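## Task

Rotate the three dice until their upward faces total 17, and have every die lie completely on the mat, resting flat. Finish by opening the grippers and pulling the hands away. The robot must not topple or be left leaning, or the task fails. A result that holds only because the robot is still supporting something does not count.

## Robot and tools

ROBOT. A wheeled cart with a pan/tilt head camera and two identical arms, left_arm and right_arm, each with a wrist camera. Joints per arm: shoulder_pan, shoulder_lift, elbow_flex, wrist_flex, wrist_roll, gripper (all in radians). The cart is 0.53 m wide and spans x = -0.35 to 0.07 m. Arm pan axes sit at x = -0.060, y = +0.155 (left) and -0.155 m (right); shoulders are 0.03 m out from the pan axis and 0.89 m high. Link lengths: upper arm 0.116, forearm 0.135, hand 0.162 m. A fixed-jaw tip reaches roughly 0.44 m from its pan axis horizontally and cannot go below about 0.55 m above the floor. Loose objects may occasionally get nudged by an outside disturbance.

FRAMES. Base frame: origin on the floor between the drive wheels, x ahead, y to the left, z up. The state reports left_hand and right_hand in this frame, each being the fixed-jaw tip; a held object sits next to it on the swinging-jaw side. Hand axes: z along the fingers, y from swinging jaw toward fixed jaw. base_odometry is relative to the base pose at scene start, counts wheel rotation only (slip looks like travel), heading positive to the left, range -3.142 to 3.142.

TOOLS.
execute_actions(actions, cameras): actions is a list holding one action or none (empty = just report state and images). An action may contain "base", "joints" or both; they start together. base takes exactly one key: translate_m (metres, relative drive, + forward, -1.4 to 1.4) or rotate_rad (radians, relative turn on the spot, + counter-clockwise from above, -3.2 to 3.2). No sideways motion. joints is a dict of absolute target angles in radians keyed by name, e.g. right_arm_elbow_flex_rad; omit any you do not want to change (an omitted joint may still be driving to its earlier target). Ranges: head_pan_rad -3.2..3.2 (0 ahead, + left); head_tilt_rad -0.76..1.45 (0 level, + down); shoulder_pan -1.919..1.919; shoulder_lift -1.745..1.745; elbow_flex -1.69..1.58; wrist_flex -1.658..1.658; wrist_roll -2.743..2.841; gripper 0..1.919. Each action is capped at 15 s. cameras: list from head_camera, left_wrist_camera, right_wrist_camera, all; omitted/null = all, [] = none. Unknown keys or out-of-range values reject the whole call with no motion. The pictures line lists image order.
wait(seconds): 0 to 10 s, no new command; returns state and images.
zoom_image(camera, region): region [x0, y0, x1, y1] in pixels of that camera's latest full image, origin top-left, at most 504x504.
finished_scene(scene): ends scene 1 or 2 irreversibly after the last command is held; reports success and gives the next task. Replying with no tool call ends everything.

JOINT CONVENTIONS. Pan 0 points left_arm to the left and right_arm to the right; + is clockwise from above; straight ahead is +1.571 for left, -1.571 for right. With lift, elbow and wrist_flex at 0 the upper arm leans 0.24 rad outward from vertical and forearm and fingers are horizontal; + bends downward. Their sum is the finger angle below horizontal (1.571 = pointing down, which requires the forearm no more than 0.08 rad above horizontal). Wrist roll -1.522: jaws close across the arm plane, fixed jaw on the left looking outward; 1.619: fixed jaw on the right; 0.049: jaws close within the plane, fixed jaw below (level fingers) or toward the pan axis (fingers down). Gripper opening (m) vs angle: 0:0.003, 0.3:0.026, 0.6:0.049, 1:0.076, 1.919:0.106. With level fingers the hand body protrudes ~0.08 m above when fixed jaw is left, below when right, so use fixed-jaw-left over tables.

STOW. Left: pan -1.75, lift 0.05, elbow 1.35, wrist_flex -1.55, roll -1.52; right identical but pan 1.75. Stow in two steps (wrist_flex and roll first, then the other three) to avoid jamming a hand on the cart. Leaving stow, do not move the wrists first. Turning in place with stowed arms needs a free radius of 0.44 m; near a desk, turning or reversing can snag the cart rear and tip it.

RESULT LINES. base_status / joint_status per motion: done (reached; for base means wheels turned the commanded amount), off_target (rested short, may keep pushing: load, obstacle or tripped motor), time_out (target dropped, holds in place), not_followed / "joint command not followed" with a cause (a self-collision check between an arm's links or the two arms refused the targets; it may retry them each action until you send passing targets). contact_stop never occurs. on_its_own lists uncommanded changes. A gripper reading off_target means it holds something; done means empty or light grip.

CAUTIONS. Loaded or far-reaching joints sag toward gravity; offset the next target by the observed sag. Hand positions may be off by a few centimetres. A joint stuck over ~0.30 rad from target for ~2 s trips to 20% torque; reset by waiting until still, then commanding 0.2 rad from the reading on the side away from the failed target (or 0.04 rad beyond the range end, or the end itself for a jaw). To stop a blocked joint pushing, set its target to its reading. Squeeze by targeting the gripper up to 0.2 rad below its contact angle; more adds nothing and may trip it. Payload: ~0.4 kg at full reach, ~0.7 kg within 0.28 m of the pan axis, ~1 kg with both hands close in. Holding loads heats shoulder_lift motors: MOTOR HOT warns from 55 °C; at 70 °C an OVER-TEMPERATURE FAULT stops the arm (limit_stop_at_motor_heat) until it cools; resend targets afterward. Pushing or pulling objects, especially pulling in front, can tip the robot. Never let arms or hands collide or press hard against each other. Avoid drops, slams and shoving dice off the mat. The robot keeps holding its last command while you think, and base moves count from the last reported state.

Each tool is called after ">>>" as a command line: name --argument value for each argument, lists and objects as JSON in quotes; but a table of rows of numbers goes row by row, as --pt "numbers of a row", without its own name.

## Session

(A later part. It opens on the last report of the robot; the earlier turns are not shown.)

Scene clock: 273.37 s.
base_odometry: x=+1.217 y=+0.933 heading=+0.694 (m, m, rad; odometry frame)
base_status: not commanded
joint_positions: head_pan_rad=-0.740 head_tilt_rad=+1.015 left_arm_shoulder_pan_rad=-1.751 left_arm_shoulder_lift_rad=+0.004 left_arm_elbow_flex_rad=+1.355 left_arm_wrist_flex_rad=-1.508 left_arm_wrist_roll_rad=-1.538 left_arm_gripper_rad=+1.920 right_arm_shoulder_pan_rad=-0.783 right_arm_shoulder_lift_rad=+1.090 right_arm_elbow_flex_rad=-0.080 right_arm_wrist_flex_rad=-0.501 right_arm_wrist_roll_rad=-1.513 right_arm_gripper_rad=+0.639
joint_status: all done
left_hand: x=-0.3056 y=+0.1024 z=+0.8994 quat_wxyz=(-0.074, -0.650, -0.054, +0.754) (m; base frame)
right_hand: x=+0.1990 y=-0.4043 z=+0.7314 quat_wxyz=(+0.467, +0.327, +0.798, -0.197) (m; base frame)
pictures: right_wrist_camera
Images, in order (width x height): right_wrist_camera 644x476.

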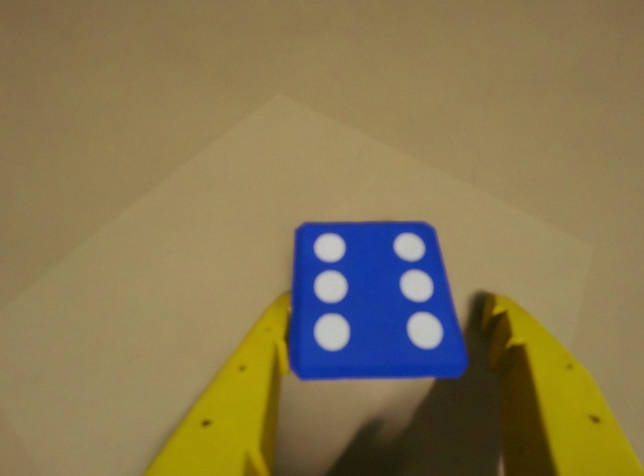

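>>> execute_actions --actions '[{"joints": {"right_arm_shoulder_lift_rad": 0.85, "right_arm_shoulder_pan_rad": -0.795}}]' --cameras '[]'

>>> execute_actions --actions '[{"joints": {"right_arm_shoulder_pan_rad": -1.315, "right_arm_shoulder_lift_rad": 0.42, "right_arm_elbow_flex_rad": -0.23, "right_arm_wrist_flex_rad": 1.31, "right_arm_wrist_roll_rad": 0.956, "right_arm_gripper_rad": 0.7}}]' --cameras '["head_camera", "right_wrist_camera"]'

Scene clock: 287.00 s.
base_odometry: x=+1.217 y=+0.933 heading=+0.694 (m, m, rad; odometry frame)
base_status: not commanded
joint_positions: head_pan_rad=-0.740 head_tilt_rad=+1.015 left_arm_shoulder_pan_rad=-1.751 left_arm_shoulder_lift_rad=+0.004 left_arm_elbow_flex_rad=+1.355 left_arm_wrist_flex_rad=-1.508 left_arm_wrist_roll_rad=-1.538 left_arm_gripper_rad=+1.920 right_arm_shoulder_pan_rad=-0.788 right_arm_shoulder_lift_rad=+0.909 right_arm_elbow_flex_rad=-0.080 right_arm_wrist_flex_rad=-0.501 right_arm_wrist_roll_rad=-1.513 right_arm_gripper_rad=+0.640
joint_status: all done
left_hand: x=-0.3056 y=+0.1024 z=+0.8994 quat_wxyz=(-0.074, -0.650, -0.054, +0.754) (m; base frame)
right_hand: x=+0.2171 y=-0.4200 z=+0.7933 quat_wxyz=(+0.537, +0.307, +0.753, -0.225) (m; base frame)
pictures: none
No camera images: the call's "cameras" was empty. Leave "cameras" out to get every camera's image.

Scene clock: 289.67 s.
base_odometry: x=+1.217 y=+0.933 heading=+0.694 (m, m, rad; odometry frame)
base_status: not commanded
joint_positions: head_pan_rad=-0.740 head_tilt_rad=+1.015 left_arm_shoulder_pan_rad=-1.751 left_arm_shoulder_lift_rad=+0.004 left_arm_elbow_flex_rad=+1.355 left_arm_wrist_flex_rad=-1.508 left_arm_wrist_roll_rad=-1.538 left_arm_gripper_rad=+1.920 right_arm_shoulder_pan_rad=-1.306 right_arm_shoulder_lift_rad=+0.470 right_arm_elbow_flex_rad=-0.194 right_arm_wrist_flex_rad=+1.303 right_arm_wrist_roll_rad=+0.946 right_arm_gripper_rad=+0.690
joint_status: all done
left_hand: x=-0.3056 y=+0.1024 z=+0.8994 quat_wxyz=(-0.074, -0.650, -0.054, +0.754) (m; base frame)
right_hand: x=+0.1617 y=-0.2218 z=+0.7894 quat_wxyz=(-0.001, -0.892, +0.452, +0.004) (m; base frame)
pictures: head_camera, right_wrist_camera
Images, in order (width x height): head_camera 644x476, right_wrist_camera 644x476.

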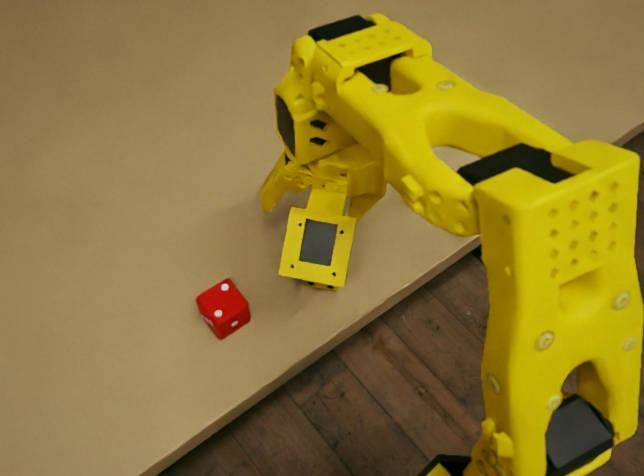

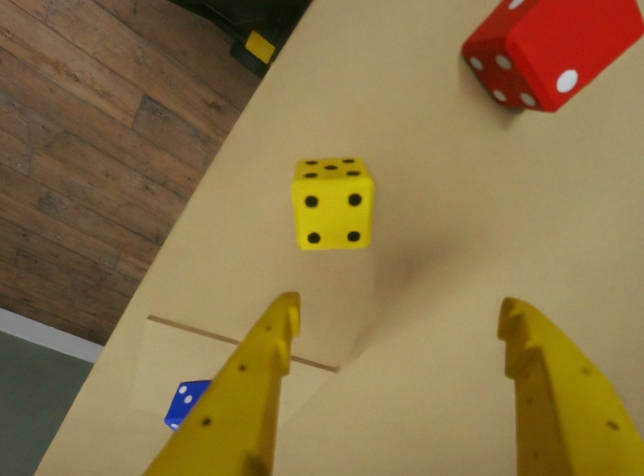

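>>> execute_actions --actions '[{"joints": {"right_arm_shoulder_pan_rad": -1.263, "right_arm_shoulder_lift_rad": 0.375, "right_arm_elbow_flex_rad": 0.062, "right_arm_wrist_flex_rad": 1.08, "right_arm_wrist_roll_rad": 0.99}}]' --cameras '["right_wrist_camera"]'

Scene clock: 314.53 s.
base_odometry: x=+1.217 y=+0.933 heading=+0.694 (m, m, rad; odometry frame)
base_status: not commanded
joint_positions: head_pan_rad=-0.740 head_tilt_rad=+1.015 left_arm_shoulder_pan_rad=-1.751 left_arm_shoulder_lift_rad=+0.004 left_arm_elbow_flex_rad=+1.355 left_arm_wrist_flex_rad=-1.508 left_arm_wrist_roll_rad=-1.538 left_arm_gripper_rad=+1.920 right_arm_shoulder_pan_rad=-1.272 right_arm_shoulder_lift_rad=+0.422 right_arm_elbow_flex_rad=+0.064 right_arm_wrist_flex_rad=+1.086 right_arm_wrist_roll_rad=+0.980 right_arm_gripper_rad=+0.690
joint_status: all done
left_hand: x=-0.3056 y=+0.1024 z=+0.8994 quat_wxyz=(-0.074, -0.650, -0.054, +0.754) (m; base frame)
right_hand: x=+0.1475 y=-0.2258 z=+0.7662 quat_wxyz=(+0.000, -0.892, +0.452, +0.000) (m; base frame)
pictures: right_wrist_camera
Images, in order (width x height): right_wrist_camera 644x476.

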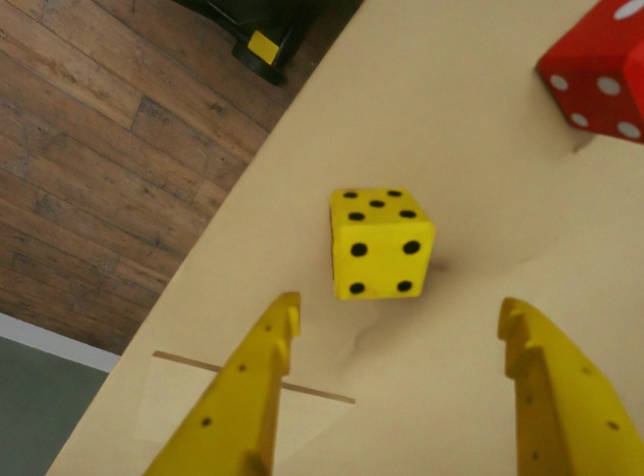

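>>> execute_actions --actions '[{"joints": {"right_arm_shoulder_lift_rad": 0.53, "right_arm_elbow_flex_rad": 0.09, "right_arm_wrist_flex_rad": 0.918}}]' --cameras '["right_wrist_camera"]'

Scene clock: 320.80 s.
base_odometry: x=+1.217 y=+0.933 heading=+0.694 (m, m, rad; odometry frame)
base_status: not commanded
joint_positions: head_pan_rad=-0.740 head_tilt_rad=+1.015 left_arm_shoulder_pan_rad=-1.751 left_arm_shoulder_lift_rad=+0.004 left_arm_elbow_flex_rad=+1.355 left_arm_wrist_flex_rad=-1.508 left_arm_wrist_roll_rad=-1.538 left_arm_gripper_rad=+1.920 right_arm_shoulder_pan_rad=-1.272 right_arm_shoulder_lift_rad=+0.545 right_arm_elbow_flex_rad=+0.091 right_arm_wrist_flex_rad=+0.924 right_arm_wrist_roll_rad=+0.980 right_arm_gripper_rad=+0.690
joint_status: all done
left_hand: x=-0.3056 y=+0.1024 z=+0.8994 quat_wxyz=(-0.074, -0.650, -0.054, +0.754) (m; base frame)
right_hand: x=+0.1496 y=-0.2264 z=+0.7392 quat_wxyz=(+0.001, -0.892, +0.452, -0.005) (m; base frame)
pictures: right_wrist_camera
Images, in order (width x height): right_wrist_camera 644x476.

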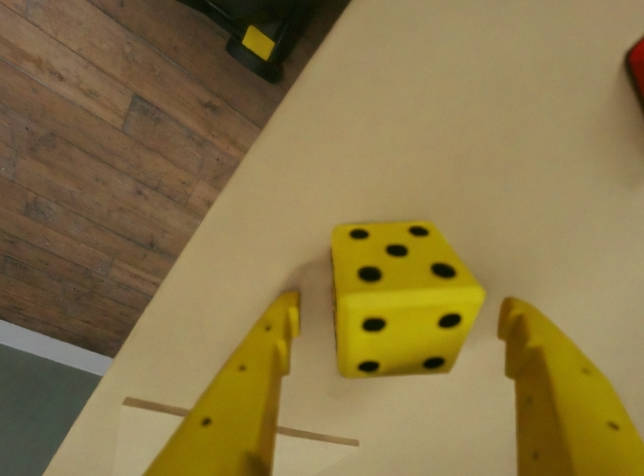

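>>> execute_actions --actions '[{"joints": {"right_arm_gripper_rad": 0.17}}]' --cameras '["right_wrist_camera"]'

Scene clock: 323.57 s.
base_odometry: x=+1.217 y=+0.933 heading=+0.694 (m, m, rad; odometry frame)
base_status: not commanded
joint_positions: head_pan_rad=-0.740 head_tilt_rad=+1.015 left_arm_shoulder_pan_rad=-1.751 left_arm_shoulder_lift_rad=+0.004 left_arm_elbow_flex_rad=+1.355 left_arm_wrist_flex_rad=-1.508 left_arm_wrist_roll_rad=-1.538 left_arm_gripper_rad=+1.920 right_arm_shoulder_pan_rad=-1.272 right_arm_shoulder_lift_rad=+0.545 right_arm_elbow_flex_rad=+0.091 right_arm_wrist_flex_rad=+0.924 right_arm_wrist_roll_rad=+0.980 right_arm_gripper_rad=+0.365
joint_status: right_arm_gripper_rad off_target (ended at +0.365, target +0.170)
left_hand: x=-0.3056 y=+0.1024 z=+0.8994 quat_wxyz=(-0.074, -0.650, -0.054, +0.754) (m; base frame)
right_hand: x=+0.1496 y=-0.2264 z=+0.7392 quat_wxyz=(+0.001, -0.892, +0.452, -0.005) (m; base frame)
pictures: right_wrist_camera
Images, in order (width x height): right_wrist_camera 644x476.

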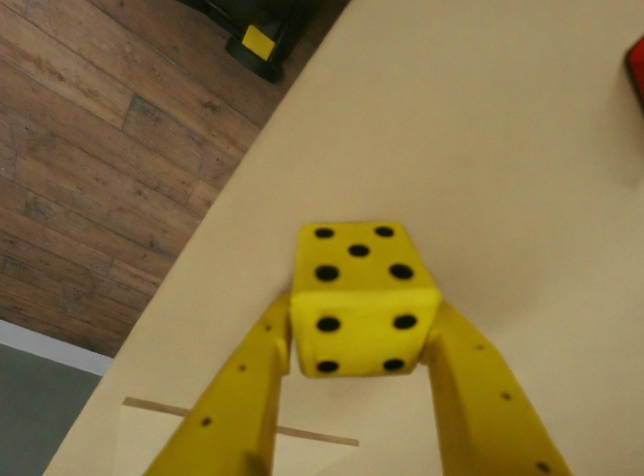

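>>> execute_actions --actions '[{"joints": {"right_arm_shoulder_lift_rad": 0.3, "right_arm_wrist_flex_rad": -0.3, "right_arm_wrist_roll_rad": -1.522, "right_arm_shoulder_pan_rad": -1.0}}]' --cameras '["head_camera", "right_wrist_camera"]'

Scene clock: 342.93 s.
base_odometry: x=+1.217 y=+0.933 heading=+0.694 (m, m, rad; odometry frame)
base_status: not commanded
joint_positions: head_pan_rad=-0.740 head_tilt_rad=+1.015 left_arm_shoulder_pan_rad=-1.751 left_arm_shoulder_lift_rad=+0.004 left_arm_elbow_flex_rad=+1.355 left_arm_wrist_flex_rad=-1.508 left_arm_wrist_roll_rad=-1.538 left_arm_gripper_rad=+1.920 right_arm_shoulder_pan_rad=-1.009 right_arm_shoulder_lift_rad=+0.355 right_arm_elbow_flex_rad=+0.099 right_arm_wrist_flex_rad=-0.281 right_arm_wrist_roll_rad=-1.511 right_arm_gripper_rad=+0.365
joint_status: all done
left_hand: x=-0.3056 y=+0.1024 z=+0.8994 quat_wxyz=(-0.074, -0.650, -0.054, +0.754) (m; base frame)
right_hand: x=+0.2634 y=-0.3496 z=+0.9074 quat_wxyz=(+0.617, +0.208, +0.737, -0.182) (m; base frame)
pictures: head_camera, right_wrist_camera
Images, in order (width x height): head_camera 644x476, right_wrist_camera 644x476.

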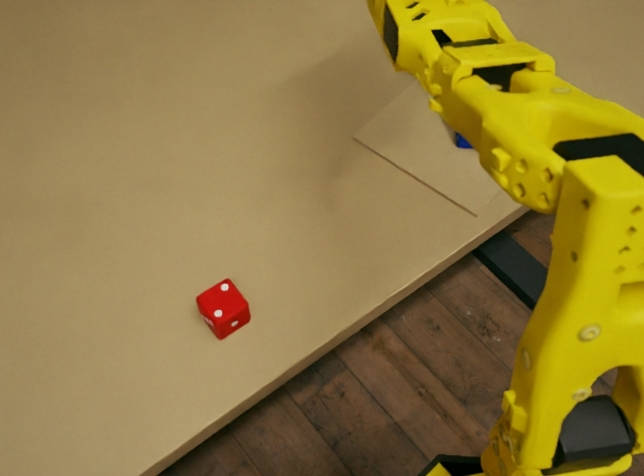

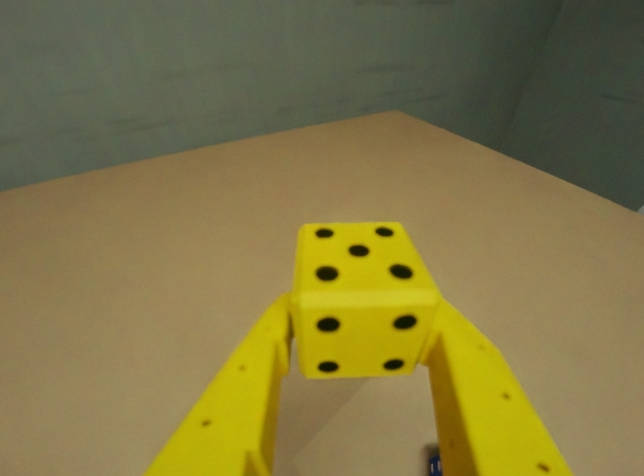

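>>> execute_actions --actions '[{"joints": {"right_arm_shoulder_pan_rad": -0.952, "right_arm_shoulder_lift_rad": 0.77, "right_arm_elbow_flex_rad": 0.44, "right_arm_wrist_flex_rad": -1.0}}]' --cameras '["head_camera", "right_wrist_camera"]'

Scene clock: 358.17 s.
base_odometry: x=+1.217 y=+0.933 heading=+0.694 (m, m, rad; odometry frame)
base_status: not commanded
joint_positions: head_pan_rad=-0.740 head_tilt_rad=+1.015 left_arm_shoulder_pan_rad=-1.751 left_arm_shoulder_lift_rad=+0.004 left_arm_elbow_flex_rad=+1.355 left_arm_wrist_flex_rad=-1.508 left_arm_wrist_roll_rad=-1.538 left_arm_gripper_rad=+1.920 right_arm_shoulder_pan_rad=-0.959 right_arm_shoulder_lift_rad=+0.792 right_arm_elbow_flex_rad=+0.444 right_arm_wrist_flex_rad=-0.981 right_arm_wrist_roll_rad=-1.511 right_arm_gripper_rad=+0.365
joint_status: all done
left_hand: x=-0.3056 y=+0.1024 z=+0.8994 quat_wxyz=(-0.074, -0.650, -0.054, +0.754) (m; base frame)
right_hand: x=+0.2185 y=-0.3407 z=+0.7865 quat_wxyz=(+0.582, +0.234, +0.756, -0.187) (m; base frame)
pictures: head_camera, right_wrist_camera
Images, in order (width x height): head_camera 644x476, right_wrist_camera 644x476.

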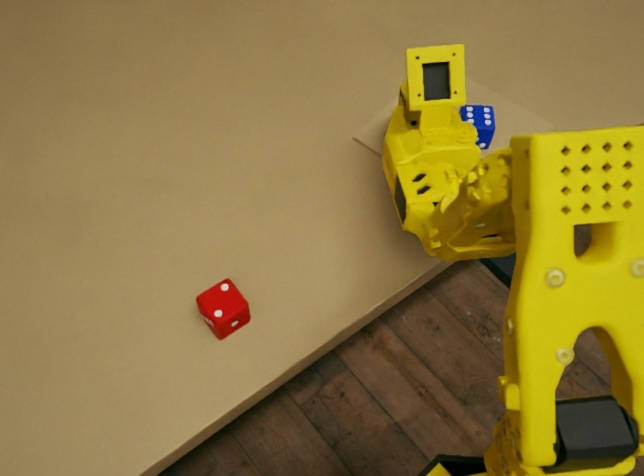

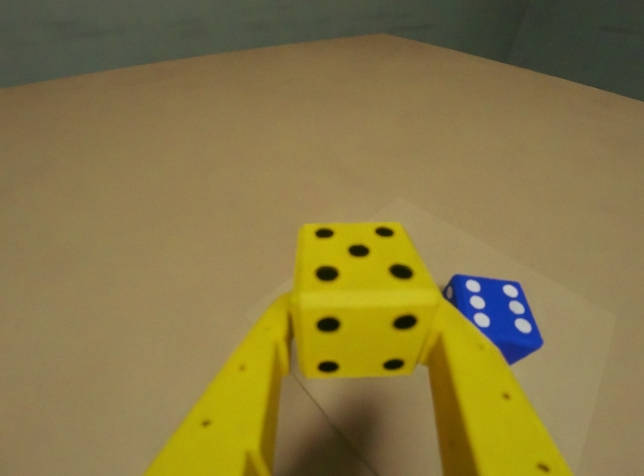

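>>> execute_actions --actions '[{"joints": {"right_arm_shoulder_pan_rad": -0.917, "right_arm_shoulder_lift_rad": 1.045, "right_arm_elbow_flex_rad": -0.03, "right_arm_wrist_flex_rad": -0.825}}]' --cameras '["right_wrist_camera"]'

Scene clock: 373.47 s.
base_odometry: x=+1.217 y=+0.933 heading=+0.694 (m, m, rad; odometry frame)
base_status: not commanded
joint_positions: head_pan_rad=-0.740 head_tilt_rad=+1.015 left_arm_shoulder_pan_rad=-1.751 left_arm_shoulder_lift_rad=+0.004 left_arm_elbow_flex_rad=+1.355 left_arm_wrist_flex_rad=-1.508 left_arm_wrist_roll_rad=-1.538 left_arm_gripper_rad=+1.920 right_arm_shoulder_pan_rad=-0.926 right_arm_shoulder_lift_rad=+1.071 right_arm_elbow_flex_rad=+0.005 right_arm_wrist_flex_rad=-0.826 right_arm_wrist_roll_rad=-1.511 right_arm_gripper_rad=+0.365
joint_status: all done
left_hand: x=-0.3056 y=+0.1024 z=+0.8994 quat_wxyz=(-0.074, -0.650, -0.054, +0.754) (m; base frame)
right_hand: x=+0.2376 y=-0.3692 z=+0.7668 quat_wxyz=(+0.580, +0.246, +0.751, -0.198) (m; base frame)
pictures: right_wrist_camera
Images, in order (width x height): right_wrist_camera 644x476.

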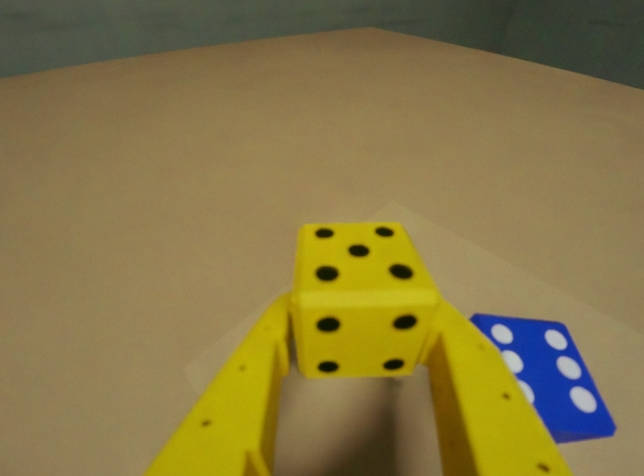

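>>> execute_actions --actions '[{"joints": {"right_arm_shoulder_pan_rad": -0.955, "right_arm_shoulder_lift_rad": 1.15, "right_arm_elbow_flex_rad": -0.03, "right_arm_wrist_flex_rad": -0.925}}]' --cameras '["right_wrist_camera"]'

Scene clock: 383.90 s.
base_odometry: x=+1.217 y=+0.933 heading=+0.694 (m, m, rad; odometry frame)
base_status: not commanded
joint_positions: head_pan_rad=-0.740 head_tilt_rad=+1.015 left_arm_shoulder_pan_rad=-1.751 left_arm_shoulder_lift_rad=+0.004 left_arm_elbow_flex_rad=+1.355 left_arm_wrist_flex_rad=-1.508 left_arm_wrist_roll_rad=-1.538 left_arm_gripper_rad=+1.920 right_arm_shoulder_pan_rad=-0.946 right_arm_shoulder_lift_rad=+1.174 right_arm_elbow_flex_rad=+0.002 right_arm_wrist_flex_rad=-0.907 right_arm_wrist_roll_rad=-1.511 right_arm_gripper_rad=+0.365
joint_status: all done
left_hand: x=-0.3056 y=+0.1024 z=+0.8994 quat_wxyz=(-0.074, -0.650, -0.054, +0.754) (m; base frame)
right_hand: x=+0.2335 y=-0.3573 z=+0.7461 quat_wxyz=(+0.575, +0.240, +0.758, -0.189) (m; base frame)
pictures: right_wrist_camera
Images, in order (width x height): right_wrist_camera 644x476.

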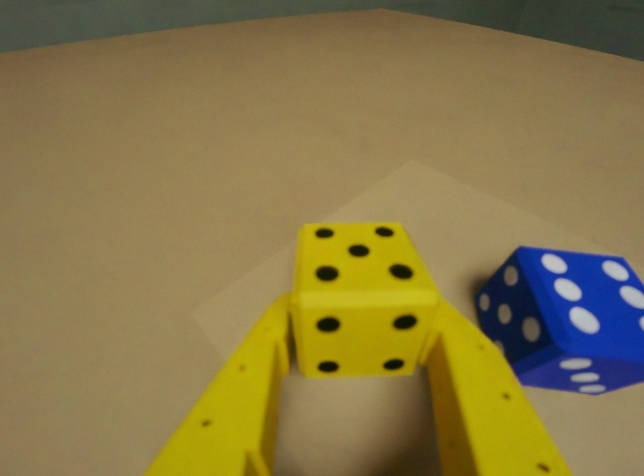

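>>> execute_actions --actions '[{"joints": {"right_arm_shoulder_lift_rad": 1.175}}]' --cameras '["right_wrist_camera"]'

Scene clock: 387.57 s.
base_odometry: x=+1.217 y=+0.933 heading=+0.694 (m, m, rad; odometry frame)
base_status: not commanded
joint_positions: head_pan_rad=-0.740 head_tilt_rad=+1.015 left_arm_shoulder_pan_rad=-1.751 left_arm_shoulder_lift_rad=+0.004 left_arm_elbow_flex_rad=+1.355 left_arm_wrist_flex_rad=-1.508 left_arm_wrist_roll_rad=-1.538 left_arm_gripper_rad=+1.920 right_arm_shoulder_pan_rad=-0.946 right_arm_shoulder_lift_rad=+1.194 right_arm_elbow_flex_rad=-0.004 right_arm_wrist_flex_rad=-0.912 right_arm_wrist_roll_rad=-1.511 right_arm_gripper_rad=+0.365
joint_status: all done
left_hand: x=-0.3056 y=+0.1024 z=+0.8994 quat_wxyz=(-0.074, -0.650, -0.054, +0.754) (m; base frame)
right_hand: x=+0.2320 y=-0.3562 z=+0.7416 quat_wxyz=(+0.572, +0.241, +0.761, -0.188) (m; base frame)
pictures: right_wrist_camera
Images, in order (width x height): right_wrist_camera 644x476.

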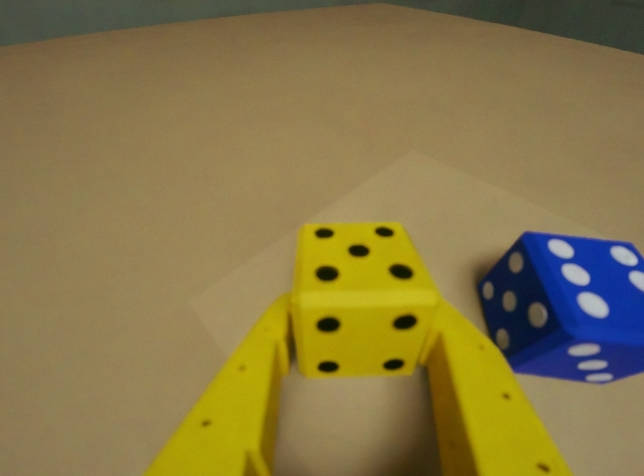

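>>> execute_actions --actions '[{"joints": {"right_arm_gripper_rad": 0.5, "right_arm_shoulder_lift_rad": 1.165}}]' --cameras '["right_wrist_camera"]'

Scene clock: 390.90 s.
base_odometry: x=+1.217 y=+0.933 heading=+0.694 (m, m, rad; odometry frame)
base_status: not commanded
joint_positions: head_pan_rad=-0.740 head_tilt_rad=+1.015 left_arm_shoulder_pan_rad=-1.751 left_arm_shoulder_lift_rad=+0.004 left_arm_elbow_flex_rad=+1.355 left_arm_wrist_flex_rad=-1.508 left_arm_wrist_roll_rad=-1.538 left_arm_gripper_rad=+1.920 right_arm_shoulder_pan_rad=-0.946 right_arm_shoulder_lift_rad=+1.194 right_arm_elbow_flex_rad=-0.004 right_arm_wrist_flex_rad=-0.912 right_arm_wrist_roll_rad=-1.511 right_arm_gripper_rad=+0.490
joint_status: all done
left_hand: x=-0.3056 y=+0.1024 z=+0.8994 quat_wxyz=(-0.074, -0.650, -0.054, +0.754) (m; base frame)
right_hand: x=+0.2320 y=-0.3562 z=+0.7416 quat_wxyz=(+0.572, +0.241, +0.761, -0.188) (m; base frame)
pictures: right_wrist_camera
Images, in order (width x height): right_wrist_camera 644x476.

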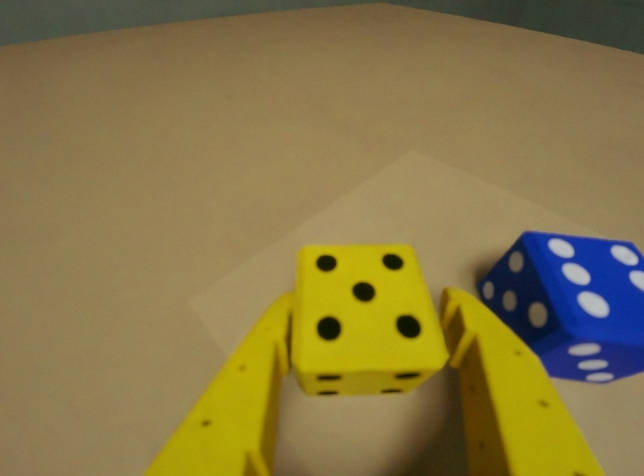

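>>> execute_actions --actions '[{"joints": {"right_arm_shoulder_lift_rad": 0.93, "right_arm_shoulder_pan_rad": -0.958}}]' --cameras '[]'

>>> execute_actions --actions '[{"joints": {"right_arm_shoulder_pan_rad": -1.81, "right_arm_shoulder_lift_rad": 0.75, "right_arm_elbow_flex_rad": -0.79, "right_arm_wrist_flex_rad": 1.53, "right_arm_wrist_roll_rad": -1.983, "right_arm_gripper_rad": 0.7}}]' --cameras '["head_camera", "right_wrist_camera"]'

Scene clock: 401.80 s.
base_odometry: x=+1.217 y=+0.933 heading=+0.694 (m, m, rad; odometry frame)
base_status: not commanded
joint_positions: head_pan_rad=-0.740 head_tilt_rad=+1.015 left_arm_shoulder_pan_rad=-1.751 left_arm_shoulder_lift_rad=+0.004 left_arm_elbow_flex_rad=+1.355 left_arm_wrist_flex_rad=-1.508 left_arm_wrist_roll_rad=-1.538 left_arm_gripper_rad=+1.920 right_arm_shoulder_pan_rad=-0.950 right_arm_shoulder_lift_rad=+0.987 right_arm_elbow_flex_rad=-0.004 right_arm_wrist_flex_rad=-0.912 right_arm_wrist_roll_rad=-1.511 right_arm_gripper_rad=+0.490
joint_status: all done
left_hand: x=-0.3056 y=+0.1024 z=+0.8994 quat_wxyz=(-0.074, -0.650, -0.054, +0.754) (m; base frame)
right_hand: x=+0.2528 y=-0.3691 z=+0.8115 quat_wxyz=(+0.648, +0.220, +0.698, -0.212) (m; base frame)
pictures: none
No camera images: the call's "cameras" was empty. Leave "cameras" out to get every camera's image.

Scene clock: 404.17 s.
base_odometry: x=+1.217 y=+0.933 heading=+0.694 (m, m, rad; odometry frame)
base_status: not commanded
joint_positions: head_pan_rad=-0.740 head_tilt_rad=+1.015 left_arm_shoulder_pan_rad=-1.751 left_arm_shoulder_lift_rad=+0.004 left_arm_elbow_flex_rad=+1.355 left_arm_wrist_flex_rad=-1.508 left_arm_wrist_roll_rad=-1.538 left_arm_gripper_rad=+1.920 right_arm_shoulder_pan_rad=-1.803 right_arm_shoulder_lift_rad=+0.808 right_arm_elbow_flex_rad=-0.754 right_arm_wrist_flex_rad=+1.524 right_arm_wrist_roll_rad=-1.974 right_arm_gripper_rad=+0.690
joint_status: all done
left_hand: x=-0.3056 y=+0.1024 z=+0.8994 quat_wxyz=(-0.074, -0.650, -0.054, +0.754) (m; base frame)
right_hand: x=+0.1994 y=-0.0864 z=+0.7890 quat_wxyz=(-0.003, +0.110, +0.994, -0.001) (m; base frame)
pictures: head_camera, right_wrist_camera
Images, in order (width x height): head_camera 644x476, right_wrist_camera 644x476.

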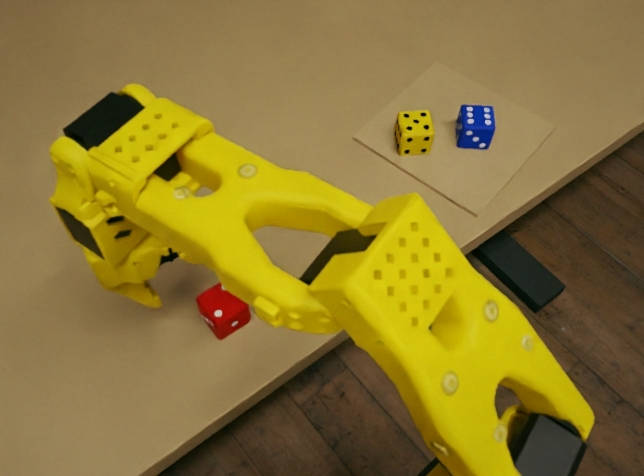

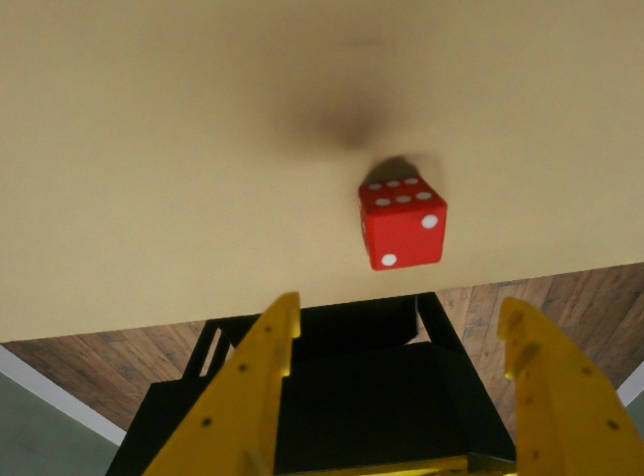

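>>> execute_actions --actions '[{"joints": {"right_arm_shoulder_pan_rad": -1.753, "right_arm_shoulder_lift_rad": 0.795, "right_arm_elbow_flex_rad": -0.608, "right_arm_wrist_flex_rad": 1.35, "right_arm_wrist_roll_rad": -1.825}}]' --cameras '["right_wrist_camera"]'

Scene clock: 411.27 s.
base_odometry: x=+1.217 y=+0.933 heading=+0.694 (m, m, rad; odometry frame)
base_status: not commanded
joint_positions: head_pan_rad=-0.740 head_tilt_rad=+1.015 left_arm_shoulder_pan_rad=-1.751 left_arm_shoulder_lift_rad=+0.004 left_arm_elbow_flex_rad=+1.355 left_arm_wrist_flex_rad=-1.508 left_arm_wrist_roll_rad=-1.538 left_arm_gripper_rad=+1.920 right_arm_shoulder_pan_rad=-1.760 right_arm_shoulder_lift_rad=+0.820 right_arm_elbow_flex_rad=-0.604 right_arm_wrist_flex_rad=+1.357 right_arm_wrist_roll_rad=-1.835 right_arm_gripper_rad=+0.690
joint_status: all done
left_hand: x=-0.3056 y=+0.1024 z=+0.8994 quat_wxyz=(-0.074, -0.650, -0.054, +0.754) (m; base frame)
right_hand: x=+0.2003 y=-0.0975 z=+0.7659 quat_wxyz=(-0.001, +0.062, +0.998, +0.000) (m; base frame)
pictures: right_wrist_camera
Images, in order (width x height): right_wrist_camera 644x476.

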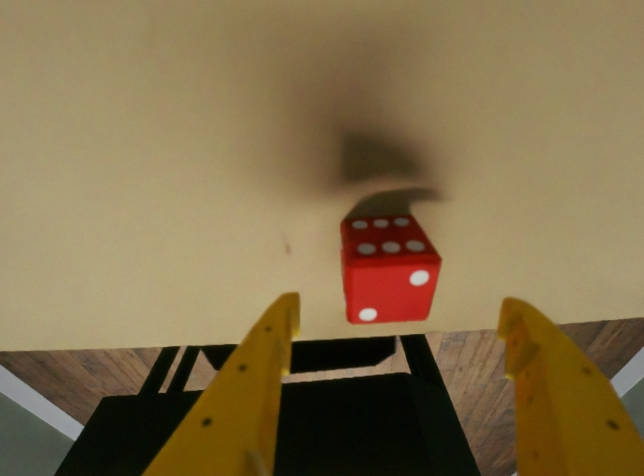

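>>> execute_actions --actions '[{"joints": {"right_arm_shoulder_lift_rad": 0.74, "right_arm_elbow_flex_rad": -0.345, "right_arm_wrist_flex_rad": 1.12}}]' --cameras '["right_wrist_camera"]'

Scene clock: 418.20 s.
base_odometry: x=+1.217 y=+0.933 heading=+0.694 (m, m, rad; odometry frame)
base_status: not commanded
joint_positions: head_pan_rad=-0.740 head_tilt_rad=+1.015 left_arm_shoulder_pan_rad=-1.751 left_arm_shoulder_lift_rad=+0.004 left_arm_elbow_flex_rad=+1.355 left_arm_wrist_flex_rad=-1.508 left_arm_wrist_roll_rad=-1.538 left_arm_gripper_rad=+1.920 right_arm_shoulder_pan_rad=-1.760 right_arm_shoulder_lift_rad=+0.797 right_arm_elbow_flex_rad=-0.343 right_arm_wrist_flex_rad=+1.127 right_arm_wrist_roll_rad=-1.835 right_arm_gripper_rad=+0.690
joint_status: all done
left_hand: x=-0.3056 y=+0.1024 z=+0.8994 quat_wxyz=(-0.074, -0.650, -0.054, +0.754) (m; base frame)
right_hand: x=+0.1886 y=-0.0998 z=+0.7376 quat_wxyz=(-0.005, +0.062, +0.998, -0.001) (m; base frame)
pictures: right_wrist_camera
Images, in order (width x height): right_wrist_camera 644x476.

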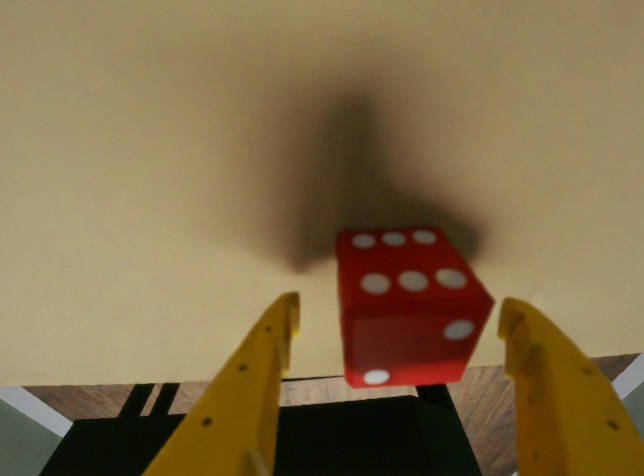

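Red is between the jaws, similar to yellow's good grasp. Closing.

>>> execute_actions --actions '[{"joints": {"right_arm_gripper_rad": 0.17}}]' --cameras '["right_wrist_camera"]'

Scene clock: 420.80 s.
base_odometry: x=+1.217 y=+0.933 heading=+0.694 (m, m, rad; odometry frame)
base_status: not commanded
joint_positions: head_pan_rad=-0.740 head_tilt_rad=+1.015 left_arm_shoulder_pan_rad=-1.751 left_arm_shoulder_lift_rad=+0.004 left_arm_elbow_flex_rad=+1.355 left_arm_wrist_flex_rad=-1.508 left_arm_wrist_roll_rad=-1.538 left_arm_gripper_rad=+1.920 right_arm_shoulder_pan_rad=-1.760 right_arm_shoulder_lift_rad=+0.797 right_arm_elbow_flex_rad=-0.343 right_arm_wrist_flex_rad=+1.127 right_arm_wrist_roll_rad=-1.835 right_arm_gripper_rad=+0.365
joint_status: right_arm_gripper_rad off_target (ended at +0.365, target +0.170)
left_hand: x=-0.3056 y=+0.1024 z=+0.8994 quat_wxyz=(-0.074, -0.650, -0.054, +0.754) (m; base frame)
right_hand: x=+0.1886 y=-0.0998 z=+0.7376 quat_wxyz=(-0.005, +0.062, +0.998, -0.001) (m; base frame)
pictures: right_wrist_camera
Images, in order (width x height): right_wrist_camera 644x476.

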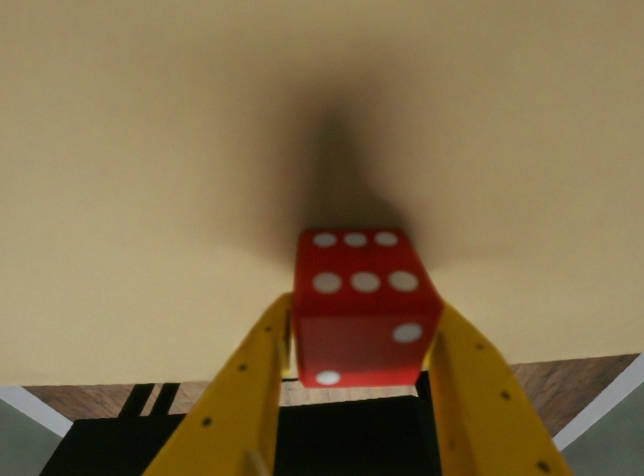

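>>> execute_actions --actions '[{"joints": {"right_arm_shoulder_lift_rad": 0.5, "right_arm_wrist_flex_rad": 0.0, "right_arm_wrist_roll_rad": -1.522, "right_arm_shoulder_pan_rad": -1.2}}]' --cameras '[]'

>>> execute_actions --actions '[{"joints": {"right_arm_shoulder_pan_rad": -0.832, "right_arm_shoulder_lift_rad": 0.72, "right_arm_elbow_flex_rad": 0.635, "right_arm_wrist_flex_rad": -1.15}}]' --cameras '["head_camera", "right_wrist_camera"]'

Scene clock: 434.40 s.
base_odometry: x=+1.217 y=+0.933 heading=+0.694 (m, m, rad; odometry frame)
base_status: not commanded
joint_positions: head_pan_rad=-0.740 head_tilt_rad=+1.015 left_arm_shoulder_pan_rad=-1.751 left_arm_shoulder_lift_rad=+0.004 left_arm_elbow_flex_rad=+1.355 left_arm_wrist_flex_rad=-1.508 left_arm_wrist_roll_rad=-1.538 left_arm_gripper_rad=+1.920 right_arm_shoulder_pan_rad=-1.206 right_arm_shoulder_lift_rad=+0.561 right_arm_elbow_flex_rad=-0.335 right_arm_wrist_flex_rad=+0.018 right_arm_wrist_roll_rad=-1.533 right_arm_gripper_rad=+0.365
joint_status: all done
left_hand: x=-0.3056 y=+0.1024 z=+0.8994 quat_wxyz=(-0.074, -0.650, -0.054, +0.754) (m; base frame)
right_hand: x=+0.3187 y=-0.2912 z=+0.9105 quat_wxyz=(+0.606, +0.147, +0.774, -0.108) (m; base frame)
pictures: none
No camera images: the call's "cameras" was empty. Leave "cameras" out to get every camera's image.

Scene clock: 435.93 s.
base_odometry: x=+1.217 y=+0.933 heading=+0.694 (m, m, rad; odometry frame)
base_status: not commanded
joint_positions: head_pan_rad=-0.740 head_tilt_rad=+1.015 left_arm_shoulder_pan_rad=-1.751 left_arm_shoulder_lift_rad=+0.004 left_arm_elbow_flex_rad=+1.355 left_arm_wrist_flex_rad=-1.508 left_arm_wrist_roll_rad=-1.538 left_arm_gripper_rad=+1.920 right_arm_shoulder_pan_rad=-0.841 right_arm_shoulder_lift_rad=+0.743 right_arm_elbow_flex_rad=+0.636 right_arm_wrist_flex_rad=-1.131 right_arm_wrist_roll_rad=-1.531 right_arm_gripper_rad=+0.365
joint_status: all done
left_hand: x=-0.3056 y=+0.1024 z=+0.8994 quat_wxyz=(-0.074, -0.650, -0.054, +0.754) (m; base frame)
right_hand: x=+0.1789 y=-0.3582 z=+0.7870 quat_wxyz=(+0.575, +0.285, +0.736, -0.217) (m; base frame)
pictures: head_camera, right_wrist_camera
Images, in order (width x height): head_camera 644x476, right_wrist_camera 644x476.

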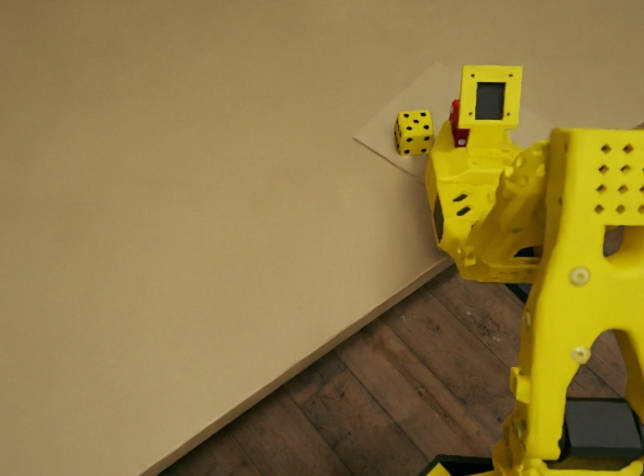

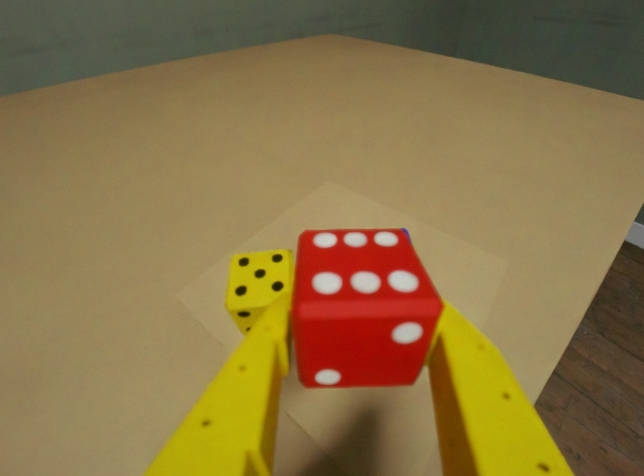

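>>> execute_actions --actions '[{"joints": {"right_arm_shoulder_lift_rad": 1.06, "right_arm_elbow_flex_rad": 0.38, "right_arm_wrist_flex_rad": -1.27}}]' --cameras '["right_wrist_camera"]'

Scene clock: 440.63 s.
base_odometry: x=+1.217 y=+0.933 heading=+0.694 (m, m, rad; odometry frame)
base_status: not commanded
joint_positions: head_pan_rad=-0.740 head_tilt_rad=+1.015 left_arm_shoulder_pan_rad=-1.751 left_arm_shoulder_lift_rad=+0.004 left_arm_elbow_flex_rad=+1.355 left_arm_wrist_flex_rad=-1.508 left_arm_wrist_roll_rad=-1.538 left_arm_gripper_rad=+1.920 right_arm_shoulder_pan_rad=-0.841 right_arm_shoulder_lift_rad=+1.079 right_arm_elbow_flex_rad=+0.404 right_arm_wrist_flex_rad=-1.251 right_arm_wrist_roll_rad=-1.531 right_arm_gripper_rad=+0.365
joint_status: all done
left_hand: x=-0.3056 y=+0.1024 z=+0.8994 quat_wxyz=(-0.074, -0.650, -0.054, +0.754) (m; base frame)
right_hand: x=+0.1807 y=-0.3598 z=+0.7514 quat_wxyz=(+0.580, +0.283, +0.732, -0.219) (m; base frame)
pictures: right_wrist_camera
Images, in order (width x height): right_wrist_camera 644x476.

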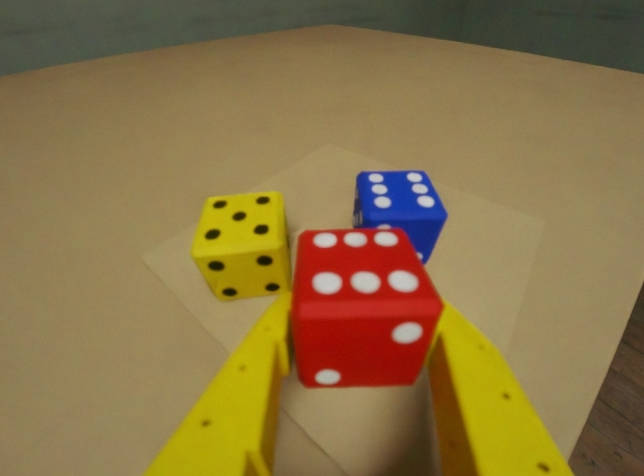

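>>> execute_actions --actions '[{"joints": {"right_arm_shoulder_pan_rad": -0.81, "right_arm_shoulder_lift_rad": 1.09}}]' --cameras '["right_wrist_camera"]'

Scene clock: 444.00 s.
base_odometry: x=+1.217 y=+0.933 heading=+0.694 (m, m, rad; odometry frame)
base_status: not commanded
joint_positions: head_pan_rad=-0.740 head_tilt_rad=+1.015 left_arm_shoulder_pan_rad=-1.751 left_arm_shoulder_lift_rad=+0.004 left_arm_elbow_flex_rad=+1.355 left_arm_wrist_flex_rad=-1.508 left_arm_wrist_roll_rad=-1.538 left_arm_gripper_rad=+1.920 right_arm_shoulder_pan_rad=-0.818 right_arm_shoulder_lift_rad=+1.108 right_arm_elbow_flex_rad=+0.403 right_arm_wrist_flex_rad=-1.252 right_arm_wrist_roll_rad=-1.531 right_arm_gripper_rad=+0.365
joint_status: all done
left_hand: x=-0.3056 y=+0.1024 z=+0.8994 quat_wxyz=(-0.074, -0.650, -0.054, +0.754) (m; base frame)
right_hand: x=+0.1731 y=-0.3626 z=+0.7436 quat_wxyz=(+0.568, +0.294, +0.736, -0.222) (m; base frame)
pictures: right_wrist_camera
Images, in order (width x height): right_wrist_camera 644x476.

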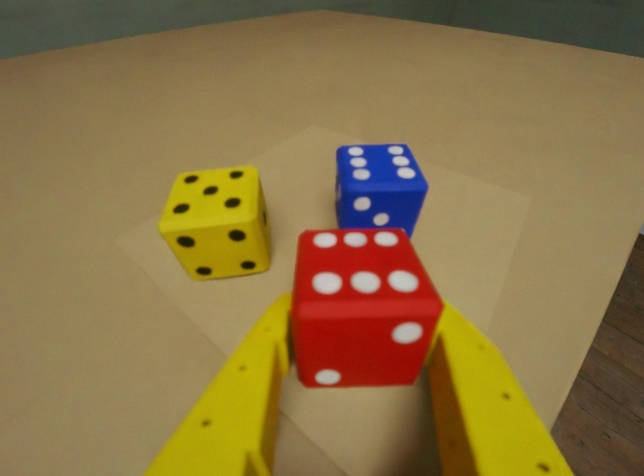

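>>> execute_actions --actions '[{"joints": {"right_arm_shoulder_lift_rad": 1.105}}]' --cameras '["right_wrist_camera"]'

Scene clock: 445.70 s.
base_odometry: x=+1.217 y=+0.933 heading=+0.694 (m, m, rad; odometry frame)
base_status: not commanded
joint_positions: head_pan_rad=-0.740 head_tilt_rad=+1.015 left_arm_shoulder_pan_rad=-1.751 left_arm_shoulder_lift_rad=+0.004 left_arm_elbow_flex_rad=+1.355 left_arm_wrist_flex_rad=-1.508 left_arm_wrist_roll_rad=-1.538 left_arm_gripper_rad=+1.920 right_arm_shoulder_pan_rad=-0.818 right_arm_shoulder_lift_rad=+1.119 right_arm_elbow_flex_rad=+0.400 right_arm_wrist_flex_rad=-1.255 right_arm_wrist_roll_rad=-1.531 right_arm_gripper_rad=+0.365
joint_status: all done
left_hand: x=-0.3056 y=+0.1024 z=+0.8994 quat_wxyz=(-0.074, -0.650, -0.054, +0.754) (m; base frame)
right_hand: x=+0.1724 y=-0.3620 z=+0.7416 quat_wxyz=(+0.567, +0.295, +0.737, -0.221) (m; base frame)
pictures: right_wrist_camera
Images, in order (width x height): right_wrist_camera 644x476.

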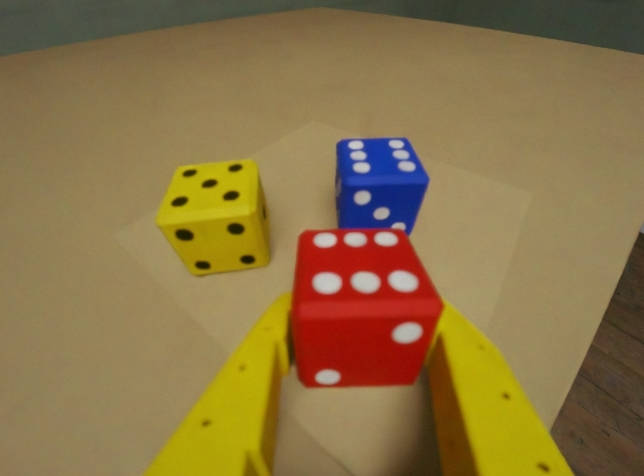

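Contact reached (same z as yellow's). Releasing.

>>> execute_actions --actions '[{"joints": {"right_arm_gripper_rad": 0.6, "right_arm_shoulder_lift_rad": 1.095}}]' --cameras '["right_wrist_camera"]'

Scene clock: 449.07 s.
base_odometry: x=+1.217 y=+0.933 heading=+0.694 (m, m, rad; odometry frame)
base_status: not commanded
joint_positions: head_pan_rad=-0.740 head_tilt_rad=+1.015 left_arm_shoulder_pan_rad=-1.751 left_arm_shoulder_lift_rad=+0.004 left_arm_elbow_flex_rad=+1.355 left_arm_wrist_flex_rad=-1.508 left_arm_wrist_roll_rad=-1.538 left_arm_gripper_rad=+1.920 right_arm_shoulder_pan_rad=-0.818 right_arm_shoulder_lift_rad=+1.119 right_arm_elbow_flex_rad=+0.400 right_arm_wrist_flex_rad=-1.255 right_arm_wrist_roll_rad=-1.531 right_arm_gripper_rad=+0.589
joint_status: all done
left_hand: x=-0.3056 y=+0.1024 z=+0.8994 quat_wxyz=(-0.074, -0.650, -0.054, +0.754) (m; base frame)
right_hand: x=+0.1724 y=-0.3620 z=+0.7416 quat_wxyz=(+0.567, +0.295, +0.737, -0.221) (m; base frame)
pictures: right_wrist_camera
Images, in order (width x height): right_wrist_camera 644x476.

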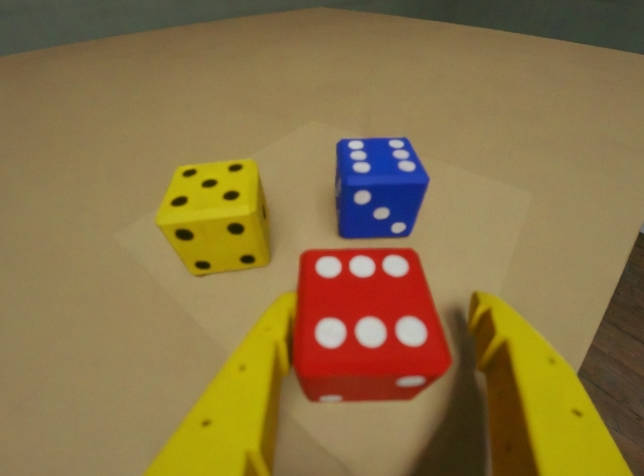

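>>> execute_actions --actions '[{"joints": {"right_arm_shoulder_lift_rad": 0.7, "right_arm_elbow_flex_rad": 0.64, "right_arm_wrist_flex_rad": -1.15, "right_arm_shoulder_pan_rad": -0.825}}]' --cameras '[]'

>>> execute_actions --actions '[{"joints": {"right_arm_shoulder_pan_rad": -1.6, "right_arm_shoulder_lift_rad": 0.2, "right_arm_elbow_flex_rad": 0.9}}]' --cameras '["head_camera"]'

Scene clock: 454.37 s.
base_odometry: x=+1.217 y=+0.933 heading=+0.694 (m, m, rad; odometry frame)
base_status: not commanded
joint_positions: head_pan_rad=-0.740 head_tilt_rad=+1.015 left_arm_shoulder_pan_rad=-1.751 left_arm_shoulder_lift_rad=+0.004 left_arm_elbow_flex_rad=+1.355 left_arm_wrist_flex_rad=-1.508 left_arm_wrist_roll_rad=-1.538 left_arm_gripper_rad=+1.920 right_arm_shoulder_pan_rad=-0.818 right_arm_shoulder_lift_rad=+0.746 right_arm_elbow_flex_rad=+0.639 right_arm_wrist_flex_rad=-1.151 right_arm_wrist_roll_rad=-1.531 right_arm_gripper_rad=+0.590
joint_status: all done
left_hand: x=-0.3056 y=+0.1024 z=+0.8994 quat_wxyz=(-0.074, -0.650, -0.054, +0.754) (m; base frame)
right_hand: x=+0.1741 y=-0.3636 z=+0.7886 quat_wxyz=(+0.577, +0.292, +0.729, -0.225) (m; base frame)
pictures: none
No camera images: the call's "cameras" was empty. Leave "cameras" out to get every camera's image.

Scene clock: 455.67 s.
base_odometry: x=+1.217 y=+0.933 heading=+0.694 (m, m, rad; odometry frame)
base_status: not commanded
joint_positions: head_pan_rad=-0.740 head_tilt_rad=+1.015 left_arm_shoulder_pan_rad=-1.751 left_arm_shoulder_lift_rad=+0.004 left_arm_elbow_flex_rad=+1.355 left_arm_wrist_flex_rad=-1.508 left_arm_wrist_roll_rad=-1.538 left_arm_gripper_rad=+1.920 right_arm_shoulder_pan_rad=-1.591 right_arm_shoulder_lift_rad=+0.240 right_arm_elbow_flex_rad=+0.901 right_arm_wrist_flex_rad=-1.151 right_arm_wrist_roll_rad=-1.531 right_arm_gripper_rad=+0.590
joint_status: all done
left_hand: x=-0.3056 y=+0.1024 z=+0.8994 quat_wxyz=(-0.074, -0.650, -0.054, +0.754) (m; base frame)
right_hand: x=+0.2456 y=-0.1410 z=+0.8776 quat_wxyz=(+0.710, -0.004, +0.704, +0.011) (m; base frame)
pictures: head_camera
Images, in order (width x height): head_camera 644x476.

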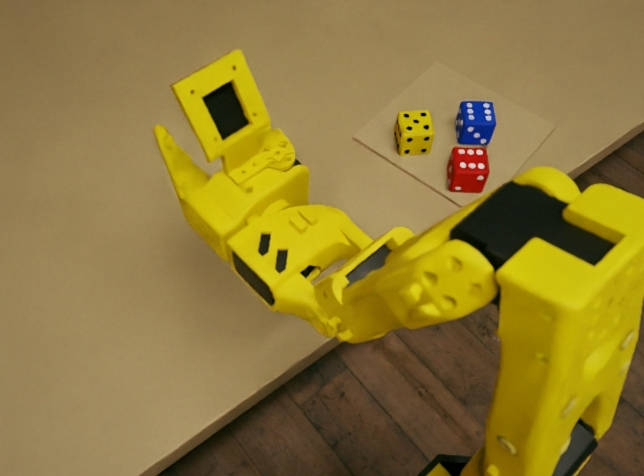

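>>> zoom_image --camera "head_camera" --region '[340, 50, 580, 230]'

Region (340, 50, 580, 230) of head_camera's 644x476 image, scaled by 2.100; it fills the top 378 rows of this view, and the rest is white.

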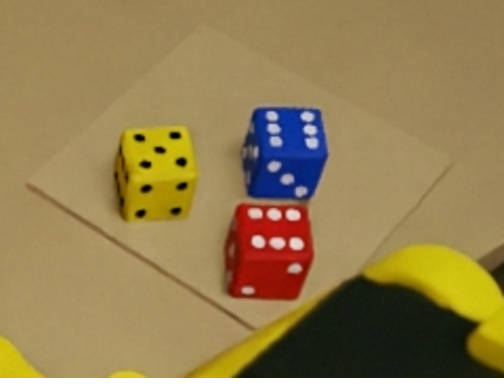

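>>> finished_scene --scene 2

The scene is finished: the task was done.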